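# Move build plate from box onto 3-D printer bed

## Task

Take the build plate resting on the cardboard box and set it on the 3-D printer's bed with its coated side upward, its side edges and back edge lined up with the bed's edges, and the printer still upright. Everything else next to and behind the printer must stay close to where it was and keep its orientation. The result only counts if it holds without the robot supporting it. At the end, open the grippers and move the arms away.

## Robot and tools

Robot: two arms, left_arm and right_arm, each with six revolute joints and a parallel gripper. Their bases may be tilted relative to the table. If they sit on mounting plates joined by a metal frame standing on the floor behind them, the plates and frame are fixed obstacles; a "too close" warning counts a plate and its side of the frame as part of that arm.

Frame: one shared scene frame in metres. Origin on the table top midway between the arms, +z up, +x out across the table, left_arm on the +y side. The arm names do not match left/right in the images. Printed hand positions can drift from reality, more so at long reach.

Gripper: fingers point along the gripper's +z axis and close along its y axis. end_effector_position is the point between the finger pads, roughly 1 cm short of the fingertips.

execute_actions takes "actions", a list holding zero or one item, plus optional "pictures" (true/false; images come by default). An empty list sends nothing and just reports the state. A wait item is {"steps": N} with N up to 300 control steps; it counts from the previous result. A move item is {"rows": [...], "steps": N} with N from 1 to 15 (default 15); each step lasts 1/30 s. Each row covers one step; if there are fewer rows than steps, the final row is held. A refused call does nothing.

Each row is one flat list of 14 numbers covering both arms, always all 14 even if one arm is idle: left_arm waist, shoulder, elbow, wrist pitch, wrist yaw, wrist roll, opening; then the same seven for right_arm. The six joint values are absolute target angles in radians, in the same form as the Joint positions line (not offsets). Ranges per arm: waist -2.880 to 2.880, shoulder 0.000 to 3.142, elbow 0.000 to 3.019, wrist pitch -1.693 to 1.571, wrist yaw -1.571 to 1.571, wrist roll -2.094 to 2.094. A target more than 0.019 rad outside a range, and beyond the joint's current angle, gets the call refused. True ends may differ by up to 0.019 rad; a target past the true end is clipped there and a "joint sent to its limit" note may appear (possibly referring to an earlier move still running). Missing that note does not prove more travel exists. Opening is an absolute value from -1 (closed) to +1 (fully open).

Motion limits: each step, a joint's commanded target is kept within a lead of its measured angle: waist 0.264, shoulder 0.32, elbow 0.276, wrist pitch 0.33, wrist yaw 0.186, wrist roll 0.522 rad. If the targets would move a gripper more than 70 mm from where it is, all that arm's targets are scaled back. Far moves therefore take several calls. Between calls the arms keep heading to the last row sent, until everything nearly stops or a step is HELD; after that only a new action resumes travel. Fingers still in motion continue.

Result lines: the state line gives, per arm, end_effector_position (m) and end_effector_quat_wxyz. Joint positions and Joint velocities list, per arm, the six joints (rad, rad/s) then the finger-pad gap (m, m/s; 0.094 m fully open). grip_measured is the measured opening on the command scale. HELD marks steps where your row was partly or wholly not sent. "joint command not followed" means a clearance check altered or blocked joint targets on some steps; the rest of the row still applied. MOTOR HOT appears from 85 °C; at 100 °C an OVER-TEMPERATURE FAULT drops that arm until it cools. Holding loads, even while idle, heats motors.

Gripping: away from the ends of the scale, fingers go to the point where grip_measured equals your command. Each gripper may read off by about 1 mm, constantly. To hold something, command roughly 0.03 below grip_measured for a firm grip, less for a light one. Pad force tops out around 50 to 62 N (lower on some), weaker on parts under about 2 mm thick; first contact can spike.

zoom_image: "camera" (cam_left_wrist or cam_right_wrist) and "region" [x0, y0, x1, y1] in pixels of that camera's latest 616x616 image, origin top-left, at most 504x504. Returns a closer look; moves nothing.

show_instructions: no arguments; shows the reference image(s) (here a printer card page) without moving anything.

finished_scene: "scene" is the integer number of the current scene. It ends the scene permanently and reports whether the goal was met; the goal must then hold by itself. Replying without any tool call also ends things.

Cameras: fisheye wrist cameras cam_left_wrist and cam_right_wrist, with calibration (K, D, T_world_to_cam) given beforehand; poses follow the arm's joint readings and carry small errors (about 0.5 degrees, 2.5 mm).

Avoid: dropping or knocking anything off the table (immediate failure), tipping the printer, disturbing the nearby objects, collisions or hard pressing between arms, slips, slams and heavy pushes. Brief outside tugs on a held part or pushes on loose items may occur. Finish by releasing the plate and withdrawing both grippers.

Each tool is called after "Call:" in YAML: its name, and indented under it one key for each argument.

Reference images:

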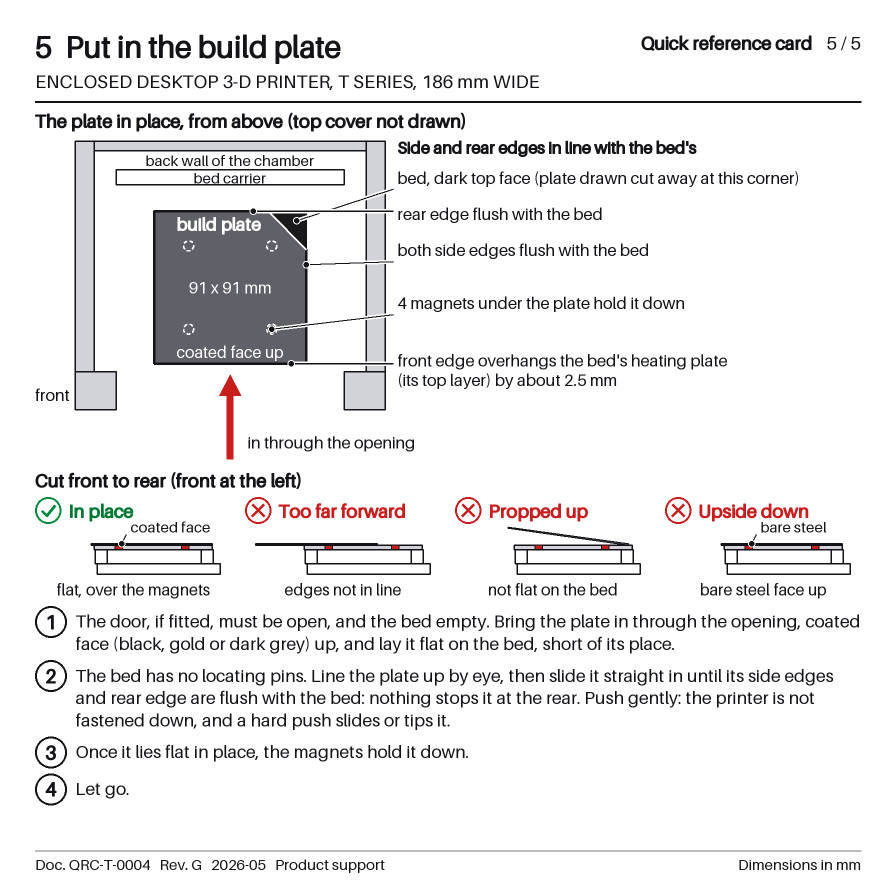

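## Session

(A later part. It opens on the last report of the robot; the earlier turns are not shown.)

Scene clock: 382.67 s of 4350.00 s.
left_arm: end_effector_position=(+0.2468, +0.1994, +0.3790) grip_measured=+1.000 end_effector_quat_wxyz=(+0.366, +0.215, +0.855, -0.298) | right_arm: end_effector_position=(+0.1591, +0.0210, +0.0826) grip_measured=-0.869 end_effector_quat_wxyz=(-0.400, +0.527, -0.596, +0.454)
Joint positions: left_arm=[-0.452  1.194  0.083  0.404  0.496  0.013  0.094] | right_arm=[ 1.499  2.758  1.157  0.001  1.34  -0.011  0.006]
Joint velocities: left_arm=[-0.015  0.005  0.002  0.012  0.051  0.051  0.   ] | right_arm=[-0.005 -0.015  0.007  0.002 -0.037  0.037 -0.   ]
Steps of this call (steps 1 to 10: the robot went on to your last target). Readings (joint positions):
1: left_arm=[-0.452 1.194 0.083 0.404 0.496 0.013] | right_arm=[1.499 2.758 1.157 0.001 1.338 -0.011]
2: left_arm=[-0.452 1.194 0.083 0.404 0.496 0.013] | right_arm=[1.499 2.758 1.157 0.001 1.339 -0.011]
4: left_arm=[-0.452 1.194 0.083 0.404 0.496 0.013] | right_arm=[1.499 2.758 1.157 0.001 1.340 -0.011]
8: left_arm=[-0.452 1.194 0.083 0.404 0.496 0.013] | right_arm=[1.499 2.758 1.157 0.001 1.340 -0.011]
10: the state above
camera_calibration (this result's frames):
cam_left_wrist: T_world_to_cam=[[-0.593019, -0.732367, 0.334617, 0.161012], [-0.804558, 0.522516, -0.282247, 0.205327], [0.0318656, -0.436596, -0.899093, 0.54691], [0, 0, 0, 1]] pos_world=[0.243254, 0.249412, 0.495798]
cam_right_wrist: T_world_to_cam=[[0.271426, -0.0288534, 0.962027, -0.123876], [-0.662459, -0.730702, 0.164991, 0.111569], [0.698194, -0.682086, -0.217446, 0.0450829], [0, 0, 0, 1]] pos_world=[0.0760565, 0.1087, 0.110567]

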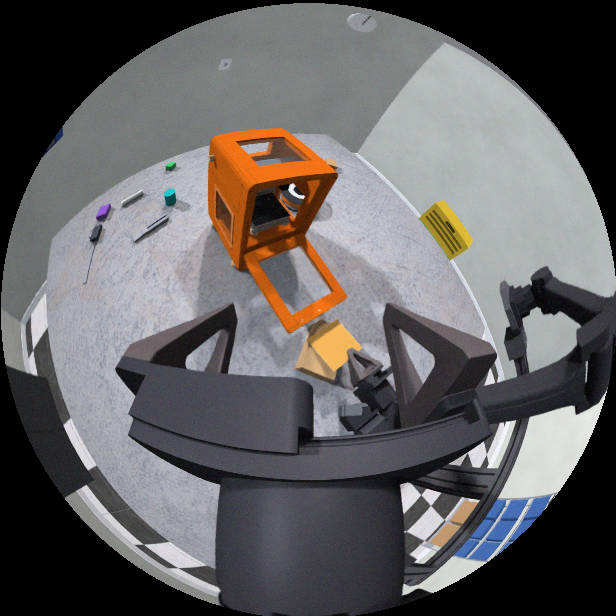

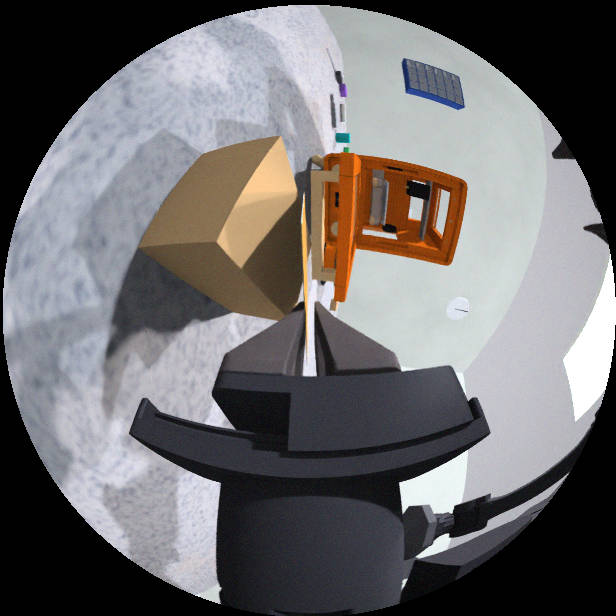

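Plate is aligned with the pads. Close and lift.

Call:
execute_actions:
  actions:
    - {"rows":[[-0.45,1.2,0.09,0.4,0.5,0,1,1.50,2.76,1.165,0.012,1.345,0,-0.90],[-0.45,1.2,0.09,0.4,0.5,0,1,1.50,2.76,1.165,0.012,1.345,0,-0.93],[-0.45,1.2,0.09,0.4,0.5,0,1,1.50,2.76,1.165,0.012,1.345,0,-0.96],[-0.45,1.2,0.09,0.4,0.5,0,1,1.50,2.76,1.165,0.012,1.345,0,-0.98],[-0.45,1.2,0.09,0.4,0.5,0,1,1.50,2.76,1.165,0.012,1.345,0,-1]],"steps":12}
  pictures: false

Call:
execute_actions:
  actions:
    - {"rows":[[-0.45,1.2,0.09,0.4,0.5,0,1,1.50,2.745,1.155,0.005,1.35,0,-1],[-0.45,1.2,0.09,0.4,0.5,0,1,1.50,2.73,1.145,0.0,1.355,0,-1],[-0.45,1.2,0.09,0.4,0.5,0,1,1.50,2.715,1.137,-0.008,1.36,0,-1],[-0.45,1.2,0.09,0.4,0.5,0,1,1.50,2.70,1.128,-0.016,1.365,0,-1],[-0.45,1.2,0.09,0.4,0.5,0,1,1.50,2.68,1.116,-0.025,1.37,0,-1],[-0.45,1.2,0.09,0.4,0.5,0,1,1.50,2.66,1.104,-0.034,1.375,0,-1],[-0.45,1.2,0.09,0.4,0.5,0,1,1.50,2.64,1.092,-0.043,1.38,0,-1],[-0.45,1.2,0.09,0.4,0.5,0,1,1.50,2.62,1.08,-0.052,1.385,0,-1],[-0.45,1.2,0.09,0.4,0.5,0,1,1.50,2.60,1.068,-0.061,1.39,0,-1],[-0.45,1.2,0.09,0.4,0.5,0,1,1.50,2.58,1.056,-0.07,1.395,0,-1],[-0.45,1.2,0.09,0.4,0.5,0,1,1.50,2.56,1.045,-0.08,1.40,0,-1],[-0.45,1.2,0.09,0.4,0.5,0,1,1.50,2.54,1.035,-0.09,1.40,0,-1],[-0.45,1.2,0.09,0.4,0.5,0,1,1.50,2.525,1.027,-0.10,1.40,0,-1],[-0.45,1.2,0.09,0.4,0.5,0,1,1.50,2.51,1.02,-0.11,1.40,0,-1],[-0.45,1.2,0.09,0.4,0.5,0,1,1.50,2.50,1.015,-0.12,1.40,0,-1]],"steps":15}
  pictures: false

Call:
execute_actions:
  actions:
    - {"steps":15}

Call:
zoom_image:
  camera: "cam_right_wrist"
  region: [250, 130, 470, 350]

Scene clock: 402.67 s of 4350.00 s.
left_arm: end_effector_position=(+0.2468, +0.1994, +0.3790) grip_measured=+1.000 end_effector_quat_wxyz=(+0.366, +0.215, +0.855, -0.298) | right_arm: end_effector_position=(+0.1592, +0.0210, +0.0827) grip_measured=-0.979 end_effector_quat_wxyz=(-0.401, +0.527, -0.596, +0.454)
Joint positions: left_arm=[-0.452  1.194  0.083  0.404  0.496  0.013  0.094] | right_arm=[ 1.499  2.758  1.157  0.001  1.341 -0.01   0.001]
Joint velocities: left_arm=[-0.005 -0.005  0.007 -0.017 -0.051  0.051  0.   ] | right_arm=[-0.034 -0.005  0.007  0.007 -0.007  0.007  0.001]
Steps of this call (steps 1 to 15: the robot went on to your last target; steps 16 to 90: nothing new was sent; then 16.60 s passed at rest; steps 91 to 102: all 12 steps of this action). Readings (joint positions):
91: left_arm=[-0.452 1.194 0.083 0.404 0.496 0.013] | right_arm=[1.499 2.758 1.157 0.001 1.340 -0.011]
92: left_arm=[-0.452 1.194 0.083 0.404 0.496 0.013] | right_arm=[1.499 2.758 1.157 0.001 1.340 -0.011]
94: left_arm=[-0.452 1.194 0.083 0.404 0.496 0.013] | right_arm=[1.499 2.758 1.157 0.001 1.340 -0.011]
98: left_arm=[-0.452 1.194 0.083 0.404 0.496 0.013] | right_arm=[1.499 2.758 1.157 0.001 1.341 -0.010]
102: the state above

Scene clock: 403.17 s of 4350.00 s.
left_arm: end_effector_position=(+0.2468, +0.1994, +0.3790) grip_measured=+1.000 end_effector_quat_wxyz=(+0.366, +0.215, +0.855, -0.298) | right_arm: end_effector_position=(+0.1642, +0.0195, +0.1652) grip_measured=-0.979 end_effector_quat_wxyz=(-0.408, +0.522, -0.579, +0.476)
Joint positions: left_arm=[-0.452  1.194  0.083  0.404  0.496  0.013  0.094] | right_arm=[ 1.499  2.558  1.029 -0.094  1.394 -0.01   0.001]
Joint velocities: left_arm=[-0.005  0.005 -0.002  0.007 -0.051  0.066  0.   ] | right_arm=[ 0.005 -0.63  -0.134 -0.266 -0.022 -0.022 -0.001]
Steps of this call (steps 1 to 15: all 15 steps of this action). Readings (joint positions):
1: left_arm=[-0.452 1.194 0.083 0.404 0.496 0.013] | right_arm=[1.499 2.758 1.157 0.001 1.342 -0.010]
2: left_arm=[-0.452 1.194 0.083 0.404 0.496 0.013] | right_arm=[1.499 2.758 1.157 0.001 1.346 -0.010]
4: left_arm=[-0.452 1.194 0.083 0.404 0.496 0.013] | right_arm=[1.499 2.755 1.150 -0.000 1.354 -0.010]
8: left_arm=[-0.452 1.194 0.083 0.404 0.496 0.013] | right_arm=[1.499 2.712 1.104 -0.029 1.373 -0.010]
15: the state above

Scene clock: 403.67 s of 4350.00 s.
left_arm: end_effector_position=(+0.2468, +0.1994, +0.3790) grip_measured=+1.000 end_effector_quat_wxyz=(+0.366, +0.215, +0.855, -0.298) | right_arm: end_effector_position=(+0.1663, +0.0292, +0.1853) grip_measured=-0.979 end_effector_quat_wxyz=(-0.416, +0.515, -0.584, +0.470)
Joint positions: left_arm=[-0.452  1.194  0.083  0.404  0.496  0.013  0.094] | right_arm=[ 1.499  2.505  1.02  -0.112  1.396 -0.01   0.001]
Joint velocities: left_arm=[-0.005 -0.015  0.007 -0.017  0.022 -0.007  0.   ] | right_arm=[-0.015 -0.005 -0.007 -0.012  0.007 -0.037  0.   ]
Steps of this call (steps 1 to 15: the robot went on to your last target). Readings (joint positions):
1: left_arm=[-0.452 1.194 0.083 0.404 0.496 0.013] | right_arm=[1.499 2.539 1.026 -0.101 1.396 -0.010]
2: left_arm=[-0.452 1.194 0.083 0.404 0.496 0.013] | right_arm=[1.499 2.524 1.025 -0.105 1.396 -0.010]
4: left_arm=[-0.452 1.194 0.083 0.404 0.496 0.013] | right_arm=[1.499 2.508 1.025 -0.107 1.396 -0.010]
8: left_arm=[-0.452 1.194 0.083 0.404 0.496 0.013] | right_arm=[1.499 2.505 1.022 -0.110 1.396 -0.010]
15: the state above
camera_calibration (this result's frames):
cam_left_wrist: T_world_to_cam=[[-0.593019, -0.732367, 0.334617, 0.161012], [-0.804558, 0.522516, -0.282247, 0.205327], [0.0318656, -0.436596, -0.899093, 0.54691], [0, 0, 0, 1]] pos_world=[0.243254, 0.249412, 0.495798]
cam_right_wrist: T_world_to_cam=[[0.216802, -0.0246858, 0.975903, -0.218001], [-0.671357, -0.72952, 0.130692, 0.113119], [0.708715, -0.683514, -0.174735, 0.0583868], [0, 0, 0, 1]] pos_world=[0.081827, 0.117049, 0.208166]

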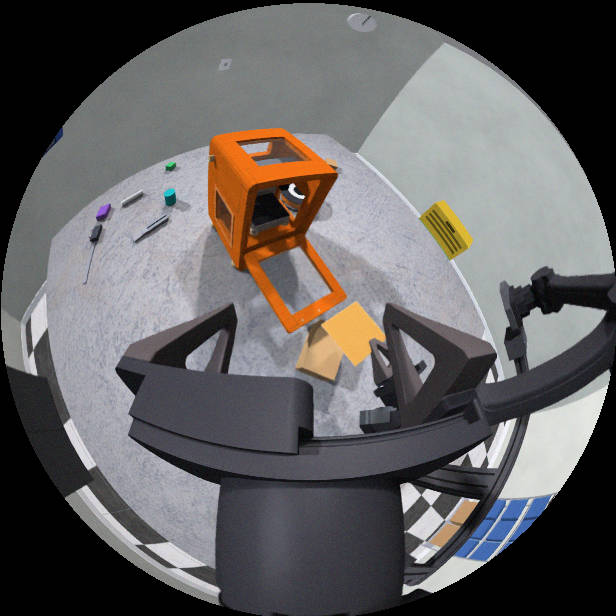

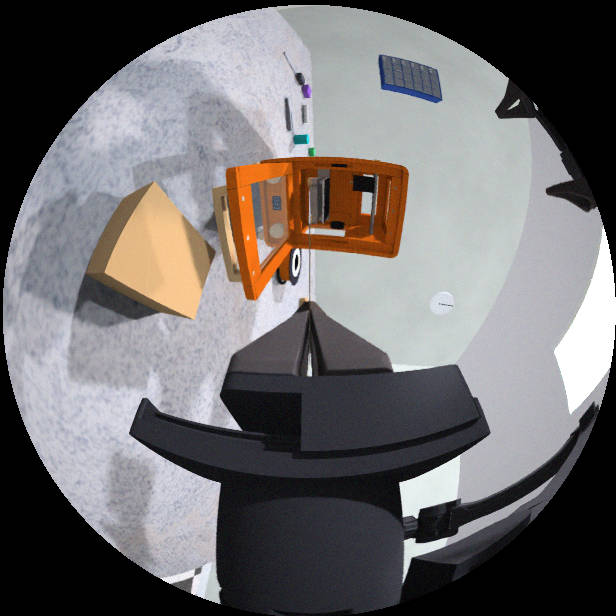

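Region (250, 130, 470, 350) of cam_right_wrist's 616x616 image, scaled by 2.291, with more detail than that image has.

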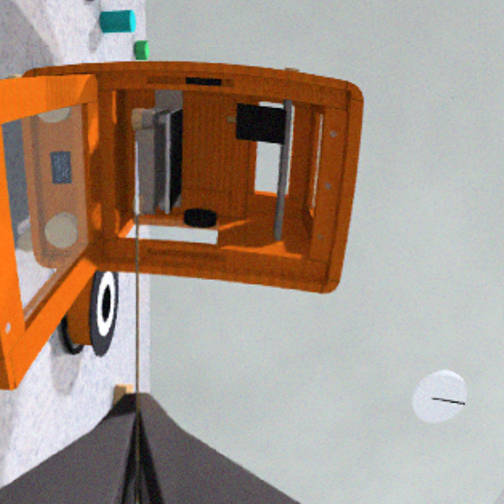

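Call:
execute_actions:
  actions:
    - {"rows":[[-0.45,1.2,0.09,0.4,0.5,0,1,1.493,2.507,1.02,-0.09,1.391,-0.03,-1],[-0.45,1.2,0.09,0.4,0.5,0,1,1.483,2.51,1.02,-0.06,1.383,-0.06,-1],[-0.45,1.2,0.09,0.4,0.5,0,1,1.471,2.514,1.02,-0.02,1.374,-0.10,-1],[-0.45,1.2,0.09,0.4,0.5,0,1,1.456,2.519,1.02,0.03,1.362,-0.145,-1],[-0.45,1.2,0.09,0.4,0.5,0,1,1.441,2.524,1.02,0.08,1.35,-0.19,-1],[-0.45,1.2,0.09,0.4,0.5,0,1,1.426,2.529,1.02,0.13,1.338,-0.235,-1],[-0.45,1.2,0.09,0.4,0.5,0,1,1.411,2.534,1.02,0.18,1.326,-0.28,-1],[-0.45,1.2,0.09,0.4,0.5,0,1,1.396,2.539,1.015,0.23,1.314,-0.325,-1],[-0.45,1.2,0.09,0.4,0.5,0,1,1.381,2.544,1.015,0.28,1.302,-0.37,-1],[-0.45,1.2,0.09,0.4,0.5,0,1,1.366,2.55,1.015,0.33,1.29,-0.415,-1],[-0.45,1.2,0.09,0.4,0.5,0,1,1.351,2.555,1.015,0.38,1.278,-0.46,-1],[-0.45,1.2,0.09,0.4,0.5,0,1,1.336,2.56,1.01,0.43,1.266,-0.505,-1],[-0.45,1.2,0.09,0.4,0.5,0,1,1.321,2.566,1.01,0.48,1.254,-0.55,-1],[-0.45,1.2,0.09,0.4,0.5,0,1,1.306,2.571,1.01,0.53,1.242,-0.595,-1],[-0.45,1.2,0.09,0.4,0.5,0,1,1.29,2.577,1.01,0.58,1.23,-0.64,-1]],"steps":15}
  pictures: false

Call:
execute_actions:
  actions:
    - {"rows":[[-0.45,1.2,0.09,0.4,0.5,0,1,1.274,2.583,1.008,0.633,1.217,-0.69,-1],[-0.45,1.2,0.09,0.4,0.5,0,1,1.258,2.589,1.007,0.686,1.204,-0.74,-1],[-0.45,1.2,0.09,0.4,0.5,0,1,1.242,2.595,1.006,0.739,1.191,-0.79,-1],[-0.45,1.2,0.09,0.4,0.5,0,1,1.226,2.601,1.005,0.792,1.178,-0.84,-1],[-0.45,1.2,0.09,0.4,0.5,0,1,1.21,2.607,1.004,0.845,1.165,-0.89,-1],[-0.45,1.2,0.09,0.4,0.5,0,1,1.194,2.613,1.003,0.898,1.152,-0.94,-1],[-0.45,1.2,0.09,0.4,0.5,0,1,1.178,2.619,1.002,0.951,1.139,-0.99,-1],[-0.45,1.2,0.09,0.4,0.5,0,1,1.162,2.625,1.001,1.004,1.126,-1.04,-1],[-0.45,1.2,0.09,0.4,0.5,0,1,1.146,2.631,1.0,1.057,1.113,-1.09,-1],[-0.45,1.2,0.09,0.4,0.5,0,1,1.13,2.637,1.0,1.11,1.10,-1.135,-1],[-0.45,1.2,0.09,0.4,0.5,0,1,1.115,2.643,1.0,1.163,1.088,-1.18,-1],[-0.45,1.2,0.09,0.4,0.5,0,1,1.10,2.649,1.0,1.213,1.077,-1.225,-1],[-0.45,1.2,0.09,0.4,0.5,0,1,1.088,2.654,1.0,1.255,1.068,-1.26,-1],[-0.45,1.2,0.09,0.4,0.5,0,1,1.079,2.658,1.0,1.288,1.061,-1.285,-1],[-0.45,1.2,0.09,0.4,0.5,0,1,1.073,2.66,1.0,1.31,1.057,-1.30,-1]],"steps":15}
  pictures: false

Call:
execute_actions:
  actions:
    - {"steps":25}

Call:
zoom_image:
  camera: "cam_right_wrist"
  region: [220, 110, 460, 350]

Call:
zoom_image:
  camera: "cam_left_wrist"
  region: [200, 120, 420, 340]

Scene clock: 478.00 s of 4350.00 s.
left_arm: end_effector_position=(+0.2468, +0.1994, +0.3790) grip_measured=+1.000 end_effector_quat_wxyz=(+0.366, +0.215, +0.855, -0.298) | right_arm: end_effector_position=(+0.2391, +0.0421, +0.1583) grip_measured=-0.979 end_effector_quat_wxyz=(+0.412, -0.497, +0.643, -0.412)
Joint positions: left_arm=[-0.452  1.194  0.083  0.404  0.496  0.013  0.094] | right_arm=[ 1.32   2.547  1.02   0.47   1.241 -0.45   0.001]
Joint velocities: left_arm=[-0.005 -0.015 -0.002 -0.012  0.037 -0.066  0.   ] | right_arm=[-0.484  0.2    0.002  1.424 -0.3   -1.223  0.   ]
Steps of this call (steps 1 to 15: the robot went on to your last target; steps 16 to 90: nothing new was sent; then 70.83 s passed at rest; steps 91 to 105: all 15 steps of this action). Readings (joint positions):
91: left_arm=[-0.452 1.194 0.083 0.404 0.496 0.013] | right_arm=[1.499 2.505 1.020 -0.110 1.394 -0.012]
92: left_arm=[-0.452 1.194 0.083 0.404 0.496 0.013] | right_arm=[1.499 2.505 1.020 -0.101 1.389 -0.018]
94: left_arm=[-0.452 1.194 0.083 0.404 0.496 0.013] | right_arm=[1.493 2.505 1.020 -0.053 1.371 -0.050]
98: left_arm=[-0.452 1.194 0.083 0.404 0.496 0.013] | right_arm=[1.449 2.510 1.020 0.125 1.324 -0.168]
105: the state above

Scene clock: 478.50 s of 4350.00 s.
left_arm: end_effector_position=(+0.2468, +0.1993, +0.3791) grip_measured=+1.000 end_effector_quat_wxyz=(+0.366, +0.215, +0.855, -0.298) | right_arm: end_effector_position=(+0.3366, +0.0187, +0.1736) grip_measured=-0.979 end_effector_quat_wxyz=(-0.453, +0.504, -0.599, +0.426)
Joint positions: left_arm=[-0.452  1.194  0.083  0.404  0.496  0.013  0.094] | right_arm=[ 1.091  2.636  1.008  1.226  1.064 -1.14   0.001]
Joint velocities: left_arm=[-0.005 -0.005 -0.002  0.017 -0.007 -0.037  0.   ] | right_arm=[-0.376  0.112 -0.007  0.994 -0.139 -0.974  0.   ]
Steps of this call (steps 1 to 15: all 15 steps of this action). Readings (joint positions):
1: left_arm=[-0.452 1.194 0.083 0.404 0.496 0.013] | right_arm=[1.304 2.554 1.019 0.520 1.228 -0.494]
2: left_arm=[-0.452 1.194 0.083 0.404 0.496 0.013] | right_arm=[1.288 2.561 1.019 0.571 1.215 -0.539]
4: left_arm=[-0.452 1.194 0.083 0.404 0.496 0.013] | right_arm=[1.258 2.574 1.015 0.674 1.190 -0.632]
8: left_arm=[-0.452 1.194 0.083 0.404 0.496 0.013] | right_arm=[1.198 2.599 1.010 0.883 1.138 -0.825]
15: the state above

Scene clock: 479.33 s of 4350.00 s.
left_arm: end_effector_position=(+0.2468, +0.1993, +0.3791) grip_measured=+1.000 end_effector_quat_wxyz=(+0.366, +0.215, +0.855, -0.298) | right_arm: end_effector_position=(+0.3470, +0.0105, +0.1789) grip_measured=-0.979 end_effector_quat_wxyz=(-0.436, +0.524, -0.572, +0.457)
Joint positions: left_arm=[-0.452  1.194  0.083  0.404  0.496  0.013  0.094] | right_arm=[ 1.065  2.643  1.008  1.289  1.059 -1.288  0.001]
Joint velocities: left_arm=[-0.005  0.005 -0.027 -0.002  0.037 -0.037  0.   ] | right_arm=[ 0.005  0.005 -0.007 -0.007 -0.007  0.022 -0.001]
Steps of this call (steps 1 to 25: the robot went on to your last target). Readings (joint positions):
1: left_arm=[-0.452 1.194 0.083 0.404 0.496 0.013] | right_arm=[1.080 2.640 1.008 1.253 1.062 -1.170]
2: left_arm=[-0.452 1.194 0.083 0.404 0.496 0.013] | right_arm=[1.071 2.641 1.008 1.269 1.062 -1.193]
4: left_arm=[-0.452 1.194 0.083 0.404 0.496 0.013] | right_arm=[1.064 2.643 1.008 1.283 1.062 -1.228]
8: left_arm=[-0.452 1.194 0.083 0.404 0.496 0.013] | right_arm=[1.065 2.643 1.008 1.289 1.059 -1.263]
25: the state above
camera_calibration (this result's frames):
cam_left_wrist: T_world_to_cam=[[-0.59321, -0.732114, 0.334829, 0.160863], [-0.804424, 0.522676, -0.282332, 0.205296], [0.0316923, -0.436827, -0.898987, 0.54696], [0, 0, 0, 1]] pos_world=[0.243236, 0.249394, 0.49581]
cam_right_wrist: T_world_to_cam=[[0.206601, -0.0304219, 0.977952, -0.248122], [-0.633473, -0.765906, 0.110001, 0.212542], [0.745673, -0.642232, -0.177508, -0.0963535], [0, 0, 0, 1]] pos_world=[0.25775, 0.0933571, 0.202168]

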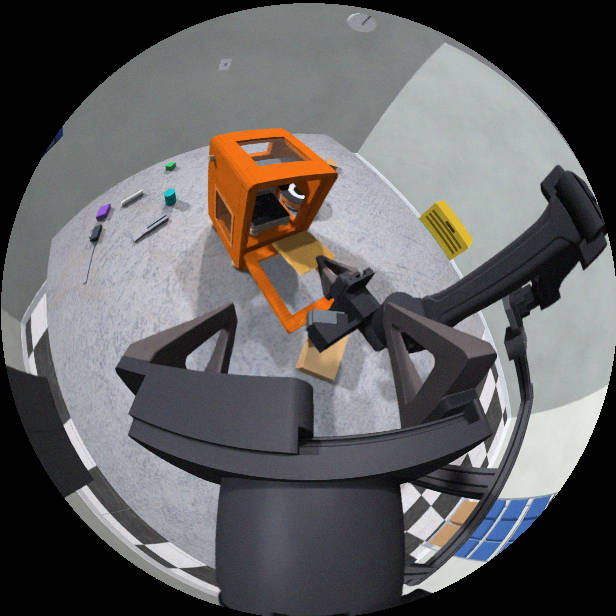

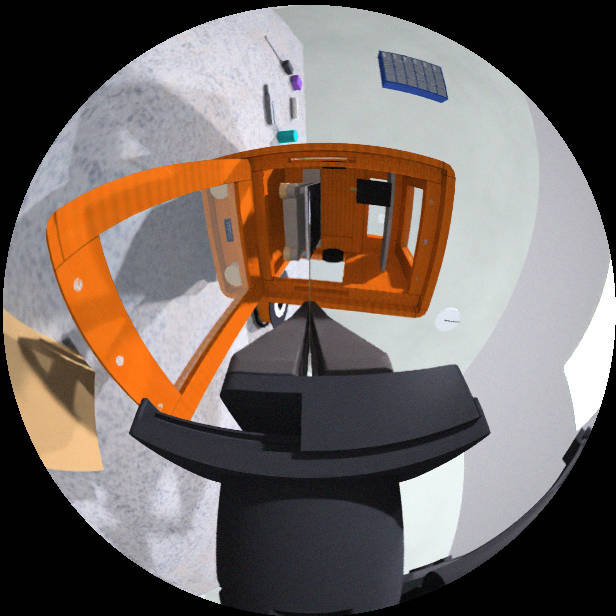

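Region (220, 110, 460, 350) of cam_right_wrist's 616x616 image, scaled by 2.100, with more detail than that image has.

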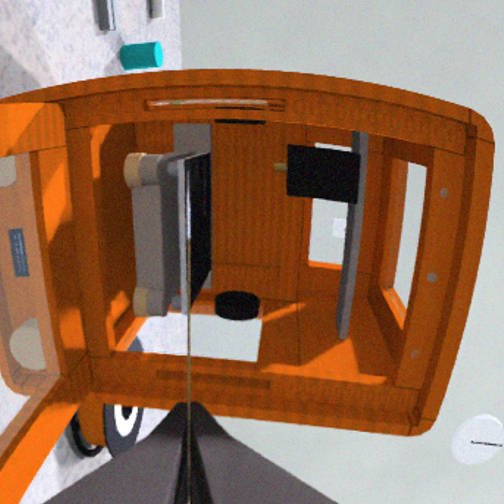

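Region (200, 120, 420, 340) of cam_left_wrist's 616x616 image, scaled by 2.291, with more detail than that image has.

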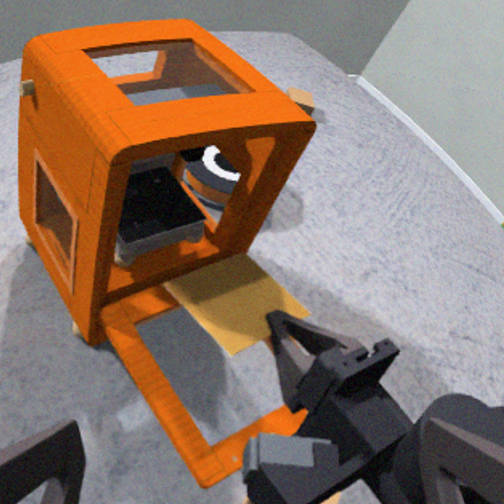

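Call:
zoom_image:
  camera: "cam_right_wrist"
  region: [270, 170, 360, 270]

Region (270, 170, 360, 270) of cam_right_wrist's 616x616 image, scaled by 5.040, with more detail than that image has; it fills the left 454 columns of this view, and the rest is white.

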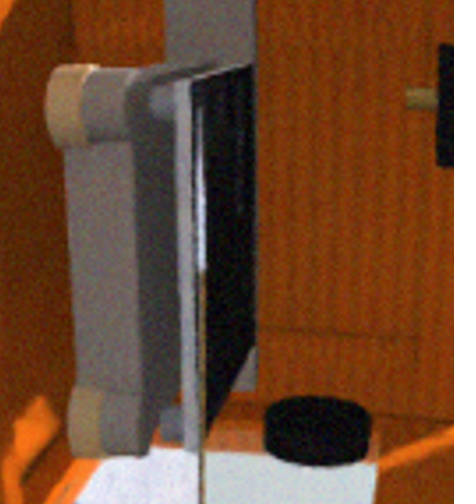

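Call:
execute_actions:
  actions:
    - {"rows":[[-0.46,1.22,0.12,0.385,0.485,0,1,1.065,2.65,1.015,1.29,1.065,-1.285,-1],[-0.475,1.25,0.17,0.36,0.46,0,1,1.064,2.65,1.022,1.28,1.07,-1.28,-1],[-0.495,1.29,0.24,0.32,0.43,0,1,1.063,2.65,1.029,1.27,1.075,-1.277,-1],[-0.515,1.335,0.31,0.28,0.395,0,1,1.062,2.65,1.036,1.26,1.08,-1.274,-1],[-0.535,1.38,0.39,0.235,0.36,0,1,1.061,2.65,1.043,1.25,1.085,-1.271,-1],[-0.555,1.43,0.47,0.19,0.32,0,1,1.06,2.65,1.05,1.24,1.09,-1.268,-1],[-0.58,1.48,0.55,0.145,0.28,0,1,1.059,2.65,1.056,1.23,1.095,-1.265,-1],[-0.605,1.53,0.63,0.10,0.24,0,1,1.058,2.65,1.062,1.22,1.10,-1.262,-1],[-0.63,1.58,0.71,0.055,0.20,0,1,1.057,2.65,1.068,1.21,1.105,-1.259,-1],[-0.65,1.63,0.79,0.01,0.16,0,1,1.056,2.65,1.074,1.20,1.11,-1.256,-1],[-0.67,1.68,0.87,-0.035,0.12,0,1,1.055,2.65,1.08,1.19,1.115,-1.253,-1],[-0.69,1.73,0.95,-0.08,0.08,0,1,1.055,2.65,1.084,1.183,1.12,-1.253,-1],[-0.71,1.77,1.02,-0.12,0.05,0,1,1.055,2.65,1.088,1.176,1.124,-1.253,-1],[-0.725,1.81,1.075,-0.15,0.02,0,1,1.055,2.65,1.088,1.172,1.126,-1.253,-1],[-0.735,1.835,1.11,-0.17,0,0,1,1.055,2.65,1.088,1.17,1.126,-1.253,-1]],"steps":15}
  pictures: false

Call:
execute_actions:
  actions:
    - {"steps":25}

Scene clock: 577.67 s of 4350.00 s.
left_arm: end_effector_position=(+0.4513, +0.1012, +0.3506) grip_measured=+1.000 end_effector_quat_wxyz=(+0.278, +0.236, +0.924, -0.116) | right_arm: end_effector_position=(+0.3582, +0.0196, +0.1755) grip_measured=-0.979 end_effector_quat_wxyz=(-0.413, +0.514, -0.581, +0.477)
Joint positions: left_arm=[-0.667  1.727  0.823 -0.06   0.043  0.013  0.094] | right_arm=[ 1.065  2.643  1.072  1.184  1.12  -1.27   0.001]
Joint velocities: left_arm=[-0.552  1.294  1.937 -0.95  -0.608  0.007  0.   ] | right_arm=[ 0.005 -0.005  0.066 -0.129 -0.066  0.081 -0.   ]
Steps of this call (steps 1 to 15: the robot went on to your last target; steps 16 to 90: nothing new was sent; then 94.83 s passed at rest; steps 91 to 105: all 15 steps of this action). Readings (joint positions):
91: left_arm=[-0.452 1.195 0.084 0.402 0.493 0.013] | right_arm=[1.065 2.643 1.008 1.289 1.060 -1.288]
92: left_arm=[-0.453 1.202 0.090 0.393 0.479 0.013] | right_arm=[1.065 2.643 1.008 1.289 1.063 -1.288]
94: left_arm=[-0.469 1.244 0.138 0.342 0.427 0.013] | right_arm=[1.065 2.643 1.010 1.279 1.073 -1.288]
98: left_arm=[-0.526 1.393 0.342 0.220 0.301 0.013] | right_arm=[1.065 2.643 1.030 1.242 1.093 -1.283]
105: the state above

Scene clock: 578.50 s of 4350.00 s.
left_arm: end_effector_position=(+0.5198, +0.0251, +0.3917) grip_measured=+1.000 end_effector_quat_wxyz=(+0.312, +0.259, +0.907, -0.117) | right_arm: end_effector_position=(+0.3583, +0.0195, +0.1746) grip_measured=-0.979 end_effector_quat_wxyz=(-0.411, +0.515, -0.581, +0.478)
Joint positions: left_arm=[-0.738  1.83   1.096 -0.161  0.003  0.013  0.094] | right_arm=[ 1.065  2.643  1.074  1.175  1.122 -1.267  0.001]
Joint velocities: left_arm=[-0.015 -0.005  0.002  0.002 -0.007 -0.007  0.   ] | right_arm=[-0.015 -0.005  0.007 -0.002  0.022  0.022 -0.   ]
Steps of this call (steps 1 to 25: the robot went on to your last target). Readings (joint positions):
1: left_arm=[-0.683 1.767 0.887 -0.086 0.028 0.013] | right_arm=[1.065 2.643 1.074 1.180 1.121 -1.270]
2: left_arm=[-0.698 1.801 0.944 -0.106 0.018 0.013] | right_arm=[1.065 2.643 1.074 1.178 1.121 -1.269]
4: left_arm=[-0.720 1.844 1.039 -0.139 0.007 0.013] | right_arm=[1.065 2.643 1.074 1.175 1.122 -1.268]
8: left_arm=[-0.738 1.842 1.096 -0.150 0.006 0.013] | right_arm=[1.065 2.643 1.074 1.175 1.122 -1.267]
25: the state above
camera_calibration (this result's frames):
cam_left_wrist: T_world_to_cam=[[-0.54938, -0.83488, 0.0340018, 0.28866], [-0.835385, 0.54794, -0.043526, 0.441454], [0.0177081, -0.052317, -0.998474, 0.51018], [0, 0, 0, 1]] pos_world=[0.518333, 0.0257973, 0.518801]
cam_right_wrist: T_world_to_cam=[[0.212231, -0.00964188, 0.977172, -0.248298], [-0.677628, -0.721946, 0.14005, 0.236823], [0.704115, -0.691882, -0.159753, -0.0869556], [0, 0, 0, 1]] pos_world=[0.274401, 0.108416, 0.195571]

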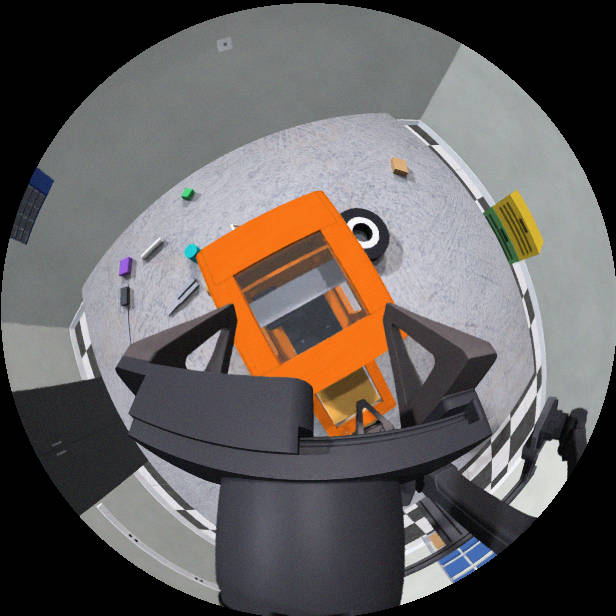

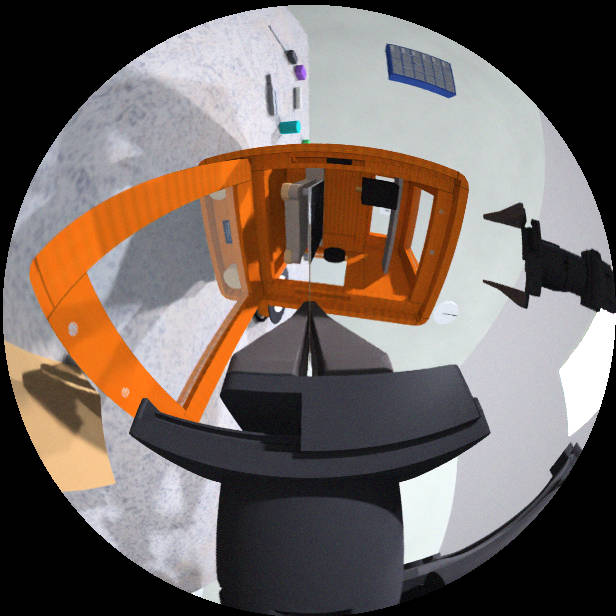

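Call:
execute_actions:
  actions:
    - {"rows":[[-0.735,1.835,1.11,-0.17,0,0,1,1.052,2.655,1.091,1.169,1.118,-1.275,-1],[-0.735,1.835,1.11,-0.17,0,0,1,1.047,2.656,1.095,1.168,1.113,-1.28,-1],[-0.735,1.835,1.11,-0.17,0,0,1,1.041,2.657,1.10,1.167,1.107,-1.285,-1],[-0.735,1.835,1.11,-0.17,0,0,1,1.034,2.658,1.106,1.166,1.10,-1.29,-1],[-0.735,1.835,1.11,-0.17,0,0,1,1.027,2.659,1.112,1.165,1.093,-1.295,-1],[-0.735,1.835,1.11,-0.17,0,0,1,1.02,2.66,1.118,1.164,1.086,-1.30,-1],[-0.735,1.835,1.11,-0.17,0,0,1,1.013,2.661,1.124,1.163,1.079,-1.305,-1],[-0.735,1.835,1.11,-0.17,0,0,1,1.006,2.662,1.13,1.162,1.072,-1.31,-1],[-0.735,1.835,1.11,-0.17,0,0,1,0.999,2.663,1.136,1.161,1.065,-1.315,-1],[-0.735,1.835,1.11,-0.17,0,0,1,0.992,2.664,1.142,1.16,1.058,-1.32,-1],[-0.735,1.835,1.11,-0.17,0,0,1,0.985,2.665,1.148,1.159,1.051,-1.325,-1],[-0.735,1.835,1.11,-0.17,0,0,1,0.978,2.666,1.154,1.158,1.044,-1.33,-1],[-0.735,1.835,1.11,-0.17,0,0,1,0.971,2.667,1.16,1.157,1.037,-1.335,-1],[-0.735,1.835,1.11,-0.17,0,0,1,0.964,2.668,1.166,1.156,1.031,-1.34,-1],[-0.735,1.835,1.11,-0.17,0,0,1,0.957,2.669,1.172,1.154,1.025,-1.345,-1]],"steps":15}
  pictures: false

Call:
execute_actions:
  actions:
    - {"rows":[[-0.735,1.835,1.11,-0.17,0,0,1,0.95,2.67,1.179,1.152,1.019,-1.35,-1],[-0.735,1.835,1.11,-0.17,0,0,1,0.943,2.671,1.186,1.15,1.013,-1.354,-1],[-0.735,1.835,1.11,-0.17,0,0,1,0.936,2.672,1.193,1.148,1.007,-1.358,-1],[-0.735,1.835,1.11,-0.17,0,0,1,0.929,2.673,1.20,1.145,1.0,-1.362,-1],[-0.735,1.835,1.11,-0.17,0,0,1,0.922,2.674,1.207,1.142,0.994,-1.366,-1],[-0.735,1.835,1.11,-0.17,0,0,1,0.915,2.675,1.214,1.139,0.988,-1.37,-1],[-0.735,1.835,1.11,-0.17,0,0,1,0.908,2.676,1.221,1.136,0.981,-1.374,-1],[-0.735,1.835,1.11,-0.17,0,0,1,0.901,2.677,1.228,1.133,0.975,-1.378,-1],[-0.735,1.835,1.11,-0.17,0,0,1,0.894,2.678,1.235,1.13,0.968,-1.382,-1],[-0.735,1.835,1.11,-0.17,0,0,1,0.887,2.679,1.242,1.127,0.962,-1.386,-1],[-0.735,1.835,1.11,-0.17,0,0,1,0.88,2.68,1.249,1.124,0.955,-1.39,-1],[-0.735,1.835,1.11,-0.17,0,0,1,0.874,2.68,1.256,1.122,0.949,-1.394,-1],[-0.735,1.835,1.11,-0.17,0,0,1,0.869,2.68,1.261,1.12,0.944,-1.397,-1],[-0.735,1.835,1.11,-0.17,0,0,1,0.865,2.68,1.265,1.118,0.94,-1.40,-1],[-0.735,1.835,1.11,-0.17,0,0,1,0.862,2.68,1.268,1.118,0.937,-1.40,-1]],"steps":15}
  pictures: false

Call:
execute_actions:
  actions:
    - {"steps":15}

Call:
zoom_image:
  camera: "cam_right_wrist"
  region: [220, 130, 420, 330]

Call:
zoom_image:
  camera: "cam_left_wrist"
  region: [240, 240, 400, 400]

Scene clock: 610.40 s of 4350.00 s.
left_arm: end_effector_position=(+0.5198, +0.0251, +0.3917) grip_measured=+1.000 end_effector_quat_wxyz=(+0.312, +0.259, +0.907, -0.117) | right_arm: end_effector_position=(+0.4072, +0.0178, +0.1743) grip_measured=-0.979 end_effector_quat_wxyz=(-0.413, +0.514, -0.585, +0.472)
Joint positions: left_arm=[-0.738  1.83   1.096 -0.161  0.003  0.013  0.094] | right_arm=[ 0.976  2.647  1.141  1.162  1.033 -1.313  0.001]
Joint velocities: left_arm=[-0.015 -0.005  0.012  0.002  0.037 -0.037  0.   ] | right_arm=[-0.22   0.015  0.154 -0.032 -0.168 -0.11   0.   ]
Steps of this call (steps 1 to 15: the robot went on to your last target; steps 16 to 90: nothing new was sent; then 28.40 s passed at rest; steps 91 to 105: all 15 steps of this action). Readings (joint positions):
91: left_arm=[-0.738 1.830 1.096 -0.161 0.003 0.013] | right_arm=[1.065 2.643 1.074 1.175 1.121 -1.267]
92: left_arm=[-0.738 1.830 1.096 -0.161 0.003 0.013] | right_arm=[1.064 2.643 1.074 1.175 1.118 -1.267]
94: left_arm=[-0.738 1.830 1.096 -0.161 0.003 0.013] | right_arm=[1.060 2.643 1.076 1.172 1.108 -1.270]
98: left_arm=[-0.738 1.830 1.096 -0.161 0.003 0.013] | right_arm=[1.036 2.644 1.096 1.168 1.080 -1.283]
105: the state above

Scene clock: 610.90 s of 4350.00 s.
left_arm: end_effector_position=(+0.5198, +0.0251, +0.3917) grip_measured=+1.000 end_effector_quat_wxyz=(+0.312, +0.259, +0.907, -0.117) | right_arm: end_effector_position=(+0.4656, +0.0095, +0.1715) grip_measured=-0.979 end_effector_quat_wxyz=(-0.408, +0.517, -0.584, +0.475)
Joint positions: left_arm=[-0.738  1.83   1.096 -0.161  0.003  0.013  0.094] | right_arm=[ 0.876  2.663  1.234  1.124  0.942 -1.376  0.001]
Joint velocities: left_arm=[-0.005  0.005 -0.002 -0.012  0.081 -0.022  0.   ] | right_arm=[-0.171  0.005  0.144 -0.032 -0.066 -0.081  0.001]
Steps of this call (steps 1 to 15: all 15 steps of this action). Readings (joint positions):
1: left_arm=[-0.738 1.830 1.096 -0.161 0.003 0.013] | right_arm=[0.968 2.648 1.147 1.160 1.027 -1.318]
2: left_arm=[-0.738 1.830 1.096 -0.161 0.003 0.013] | right_arm=[0.962 2.649 1.153 1.158 1.021 -1.323]
4: left_arm=[-0.738 1.830 1.096 -0.161 0.003 0.013] | right_arm=[0.949 2.651 1.165 1.154 1.008 -1.332]
8: left_arm=[-0.738 1.830 1.096 -0.161 0.003 0.013] | right_arm=[0.923 2.657 1.191 1.143 0.982 -1.349]
15: the state above

Scene clock: 611.40 s of 4350.00 s.
left_arm: end_effector_position=(+0.5198, +0.0251, +0.3917) grip_measured=+1.000 end_effector_quat_wxyz=(+0.312, +0.259, +0.907, -0.117) | right_arm: end_effector_position=(+0.4735, +0.0056, +0.1728) grip_measured=-0.979 end_effector_quat_wxyz=(-0.405, +0.515, -0.584, +0.479)
Joint positions: left_arm=[-0.738  1.83   1.096 -0.161  0.003  0.013  0.094] | right_arm=[ 0.862  2.663  1.244  1.122  0.939 -1.388  0.001]
Joint velocities: left_arm=[ 0.005 -0.005 -0.017  0.002 -0.007  0.051  0.   ] | right_arm=[-0.005  0.005 -0.007  0.002 -0.066  0.037  0.   ]
Steps of this call (steps 1 to 15: the robot went on to your last target). Readings (joint positions):
1: left_arm=[-0.738 1.830 1.096 -0.161 0.003 0.013] | right_arm=[0.871 2.663 1.239 1.123 0.941 -1.379]
2: left_arm=[-0.738 1.830 1.096 -0.161 0.003 0.013] | right_arm=[0.867 2.663 1.242 1.123 0.940 -1.381]
4: left_arm=[-0.738 1.830 1.096 -0.161 0.003 0.013] | right_arm=[0.862 2.663 1.244 1.123 0.940 -1.384]
8: left_arm=[-0.738 1.830 1.096 -0.161 0.003 0.013] | right_arm=[0.862 2.663 1.244 1.122 0.939 -1.387]
15: the state above
camera_calibration (this result's frames):
cam_left_wrist: T_world_to_cam=[[-0.54938, -0.83488, 0.0340018, 0.28866], [-0.835385, 0.54794, -0.043526, 0.441454], [0.0177081, -0.052317, -0.998474, 0.51018], [0, 0, 0, 1]] pos_world=[0.518333, 0.0257973, 0.518801]
cam_right_wrist: T_world_to_cam=[[0.218976, -0.00754061, 0.975701, -0.274101], [-0.683557, -0.714759, 0.147886, 0.30653], [0.696276, -0.699331, -0.161669, -0.173968], [0, 0, 0, 1]] pos_world=[0.390682, 0.0953668, 0.193984]

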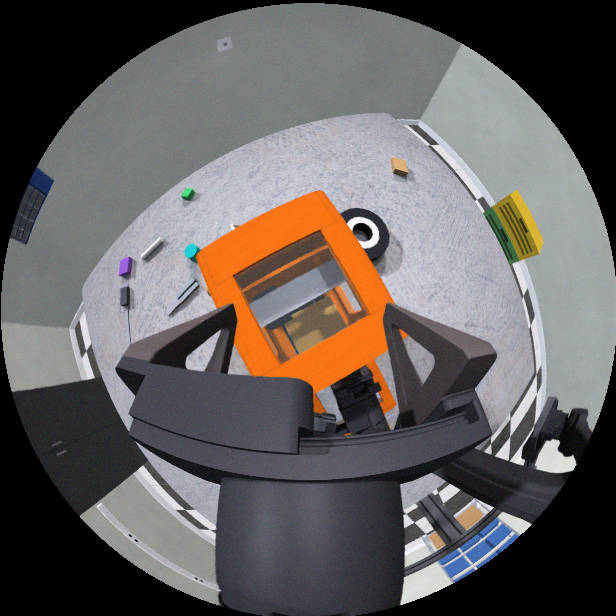

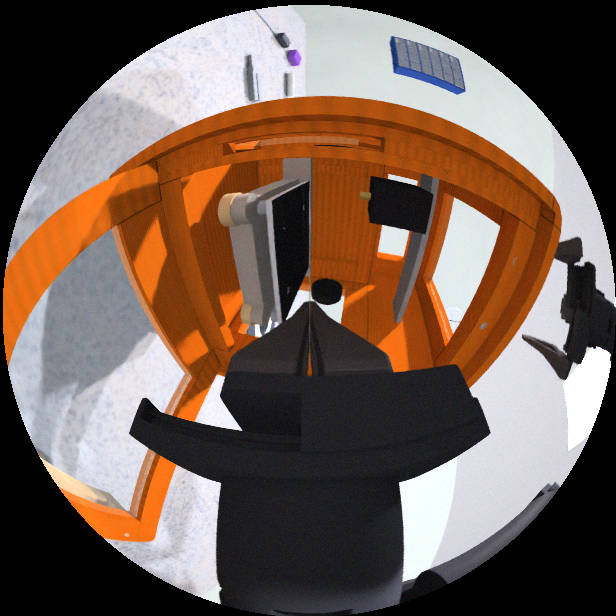

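Region (220, 130, 420, 330) of cam_right_wrist's 616x616 image, scaled by 2.520, with more detail than that image has.

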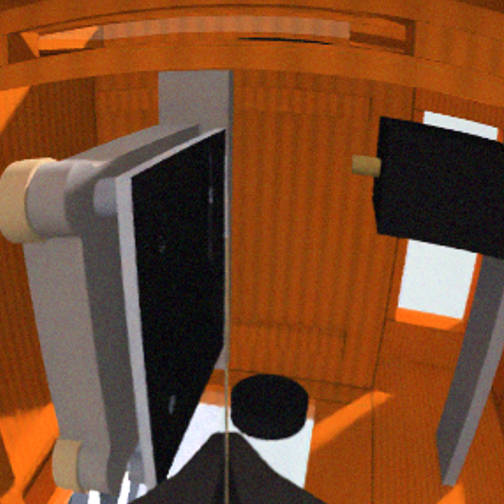

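Region (240, 240, 400, 400) of cam_left_wrist's 616x616 image, scaled by 3.150, with more detail than that image has.

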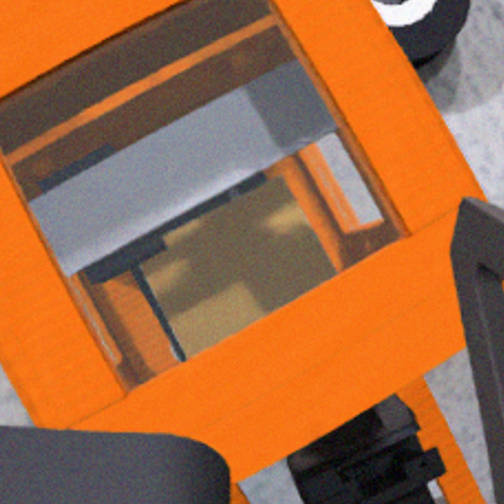

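Call:
execute_actions:
  actions:
    - {"rows":[[-0.735,1.835,1.11,-0.17,0,0,1,0.858,2.681,1.272,1.116,0.935,-1.40,-1],[-0.735,1.835,1.11,-0.17,0,0,1,0.855,2.682,1.276,1.114,0.933,-1.40,-1],[-0.735,1.835,1.11,-0.17,0,0,1,0.853,2.684,1.28,1.112,0.931,-1.40,-1],[-0.735,1.835,1.11,-0.17,0,0,1,0.851,2.686,1.284,1.11,0.929,-1.40,-1],[-0.735,1.835,1.11,-0.17,0,0,1,0.849,2.688,1.288,1.108,0.927,-1.40,-1],[-0.735,1.835,1.11,-0.17,0,0,1,0.848,2.69,1.292,1.106,0.925,-1.40,-1],[-0.735,1.835,1.11,-0.17,0,0,1,0.847,2.692,1.296,1.104,0.922,-1.40,-1],[-0.735,1.835,1.11,-0.17,0,0,1,0.846,2.694,1.299,1.103,0.92,-1.40,-1],[-0.735,1.835,1.11,-0.17,0,0,1,0.845,2.696,1.299,1.103,0.92,-1.40,-1]],"steps":15}
  pictures: false

Call:
execute_actions:
  actions:
    - {"steps":8}

Call:
zoom_image:
  camera: "cam_right_wrist"
  region: [220, 130, 420, 330]

Call:
zoom_image:
  camera: "cam_left_wrist"
  region: [255, 270, 365, 380]

Scene clock: 650.03 s of 4350.00 s.
left_arm: end_effector_position=(+0.5198, +0.0251, +0.3917) grip_measured=+1.000 end_effector_quat_wxyz=(+0.312, +0.259, +0.907, -0.117) | right_arm: end_effector_position=(+0.4809, +0.0094, +0.1677) grip_measured=-0.979 end_effector_quat_wxyz=(-0.407, +0.518, -0.583, +0.476)
Joint positions: left_arm=[-0.738  1.83   1.096 -0.161  0.003  0.013  0.094] | right_arm=[ 0.854  2.677  1.272  1.108  0.923 -1.389  0.001]
Joint velocities: left_arm=[-0.015 -0.005  0.007 -0.007 -0.007 -0.007  0.   ] | right_arm=[-0.024 -0.015  0.002  0.007 -0.022  0.022 -0.   ]
Steps of this call (steps 1 to 15: the robot went on to your last target; steps 16 to 90: nothing new was sent; then 35.13 s passed at rest; steps 91 to 105: all 15 steps of this action). Readings (joint positions):
91: left_arm=[-0.738 1.830 1.096 -0.161 0.003 0.013] | right_arm=[0.862 2.663 1.244 1.122 0.939 -1.389]
92: left_arm=[-0.738 1.830 1.096 -0.161 0.003 0.013] | right_arm=[0.862 2.663 1.244 1.121 0.937 -1.389]
94: left_arm=[-0.738 1.830 1.096 -0.161 0.003 0.013] | right_arm=[0.862 2.664 1.247 1.118 0.934 -1.389]
98: left_arm=[-0.738 1.830 1.096 -0.161 0.003 0.013] | right_arm=[0.860 2.672 1.263 1.110 0.924 -1.389]
105: the state above

Scene clock: 650.30 s of 4350.00 s.
left_arm: end_effector_position=(+0.5198, +0.0251, +0.3917) grip_measured=+1.000 end_effector_quat_wxyz=(+0.312, +0.259, +0.907, -0.117) | right_arm: end_effector_position=(+0.4809, +0.0094, +0.1677) grip_measured=-0.979 end_effector_quat_wxyz=(-0.407, +0.518, -0.583, +0.476)
Joint positions: left_arm=[-0.738  1.83   1.096 -0.161  0.003  0.013  0.094] | right_arm=[ 0.854  2.677  1.272  1.108  0.923 -1.389  0.001]
Joint velocities: left_arm=[-0.024 -0.005 -0.012  0.007 -0.007 -0.037  0.   ] | right_arm=[-0.015 -0.015 -0.002 -0.002  0.037 -0.066 -0.   ]
Steps of this call (steps 1 to 8: the robot went on to your last target). Readings (joint positions):
1: left_arm=[-0.738 1.830 1.096 -0.161 0.003 0.013] | right_arm=[0.854 2.677 1.272 1.108 0.923 -1.389]
2: left_arm=[-0.738 1.830 1.096 -0.161 0.003 0.013] | right_arm=[0.854 2.677 1.272 1.108 0.923 -1.389]
4: left_arm=[-0.738 1.830 1.096 -0.161 0.003 0.013] | right_arm=[0.854 2.677 1.272 1.108 0.923 -1.389]
8: the state above
camera_calibration (this result's frames):
cam_left_wrist: T_world_to_cam=[[-0.54938, -0.83488, 0.0340018, 0.28866], [-0.835385, 0.54794, -0.043526, 0.441454], [0.0177081, -0.052317, -0.998474, 0.51018], [0, 0, 0, 1]] pos_world=[0.518333, 0.0257973, 0.518801]
cam_right_wrist: T_world_to_cam=[[0.222696, -0.00836219, 0.974852, -0.272331], [-0.676851, -0.720999, 0.148436, 0.311797], [0.701626, -0.692885, -0.166224, -0.179202], [0, 0, 0, 1]] pos_world=[0.39742, 0.0983612, 0.189412]

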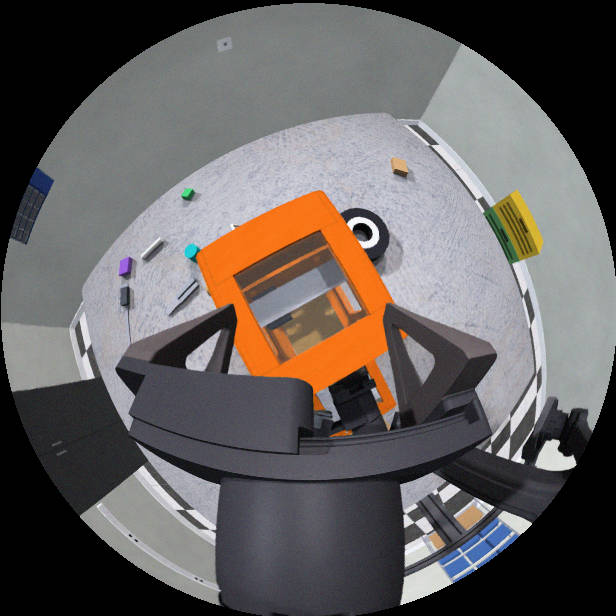

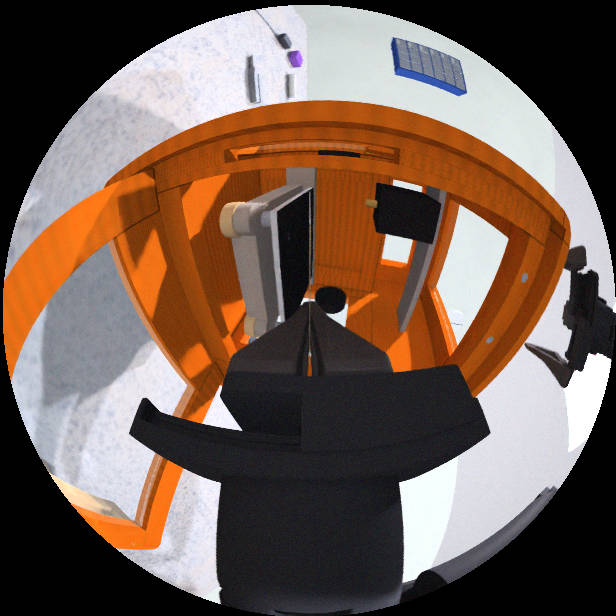

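Region (220, 130, 420, 330) of cam_right_wrist's 616x616 image, scaled by 2.520, with more detail than that image has.

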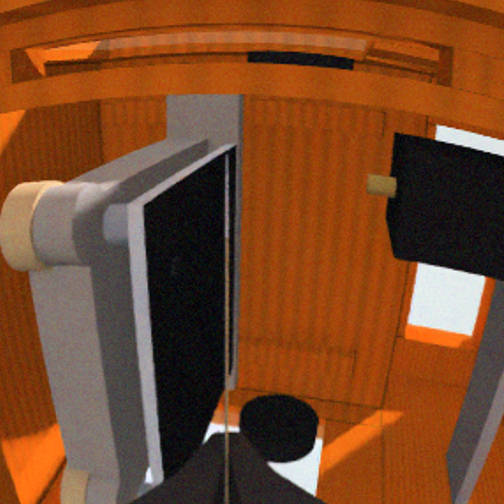

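Region (255, 270, 365, 380) of cam_left_wrist's 616x616 image, scaled by 4.582, with more detail than that image has.

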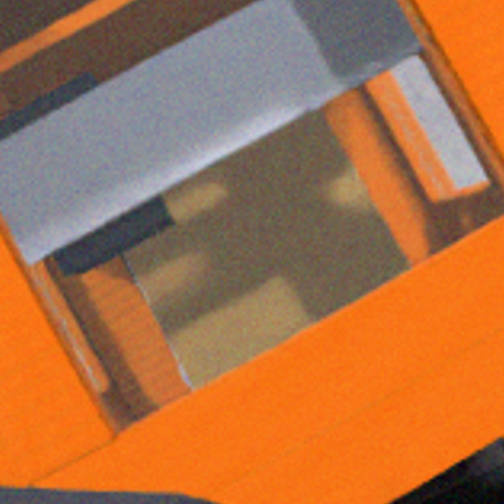

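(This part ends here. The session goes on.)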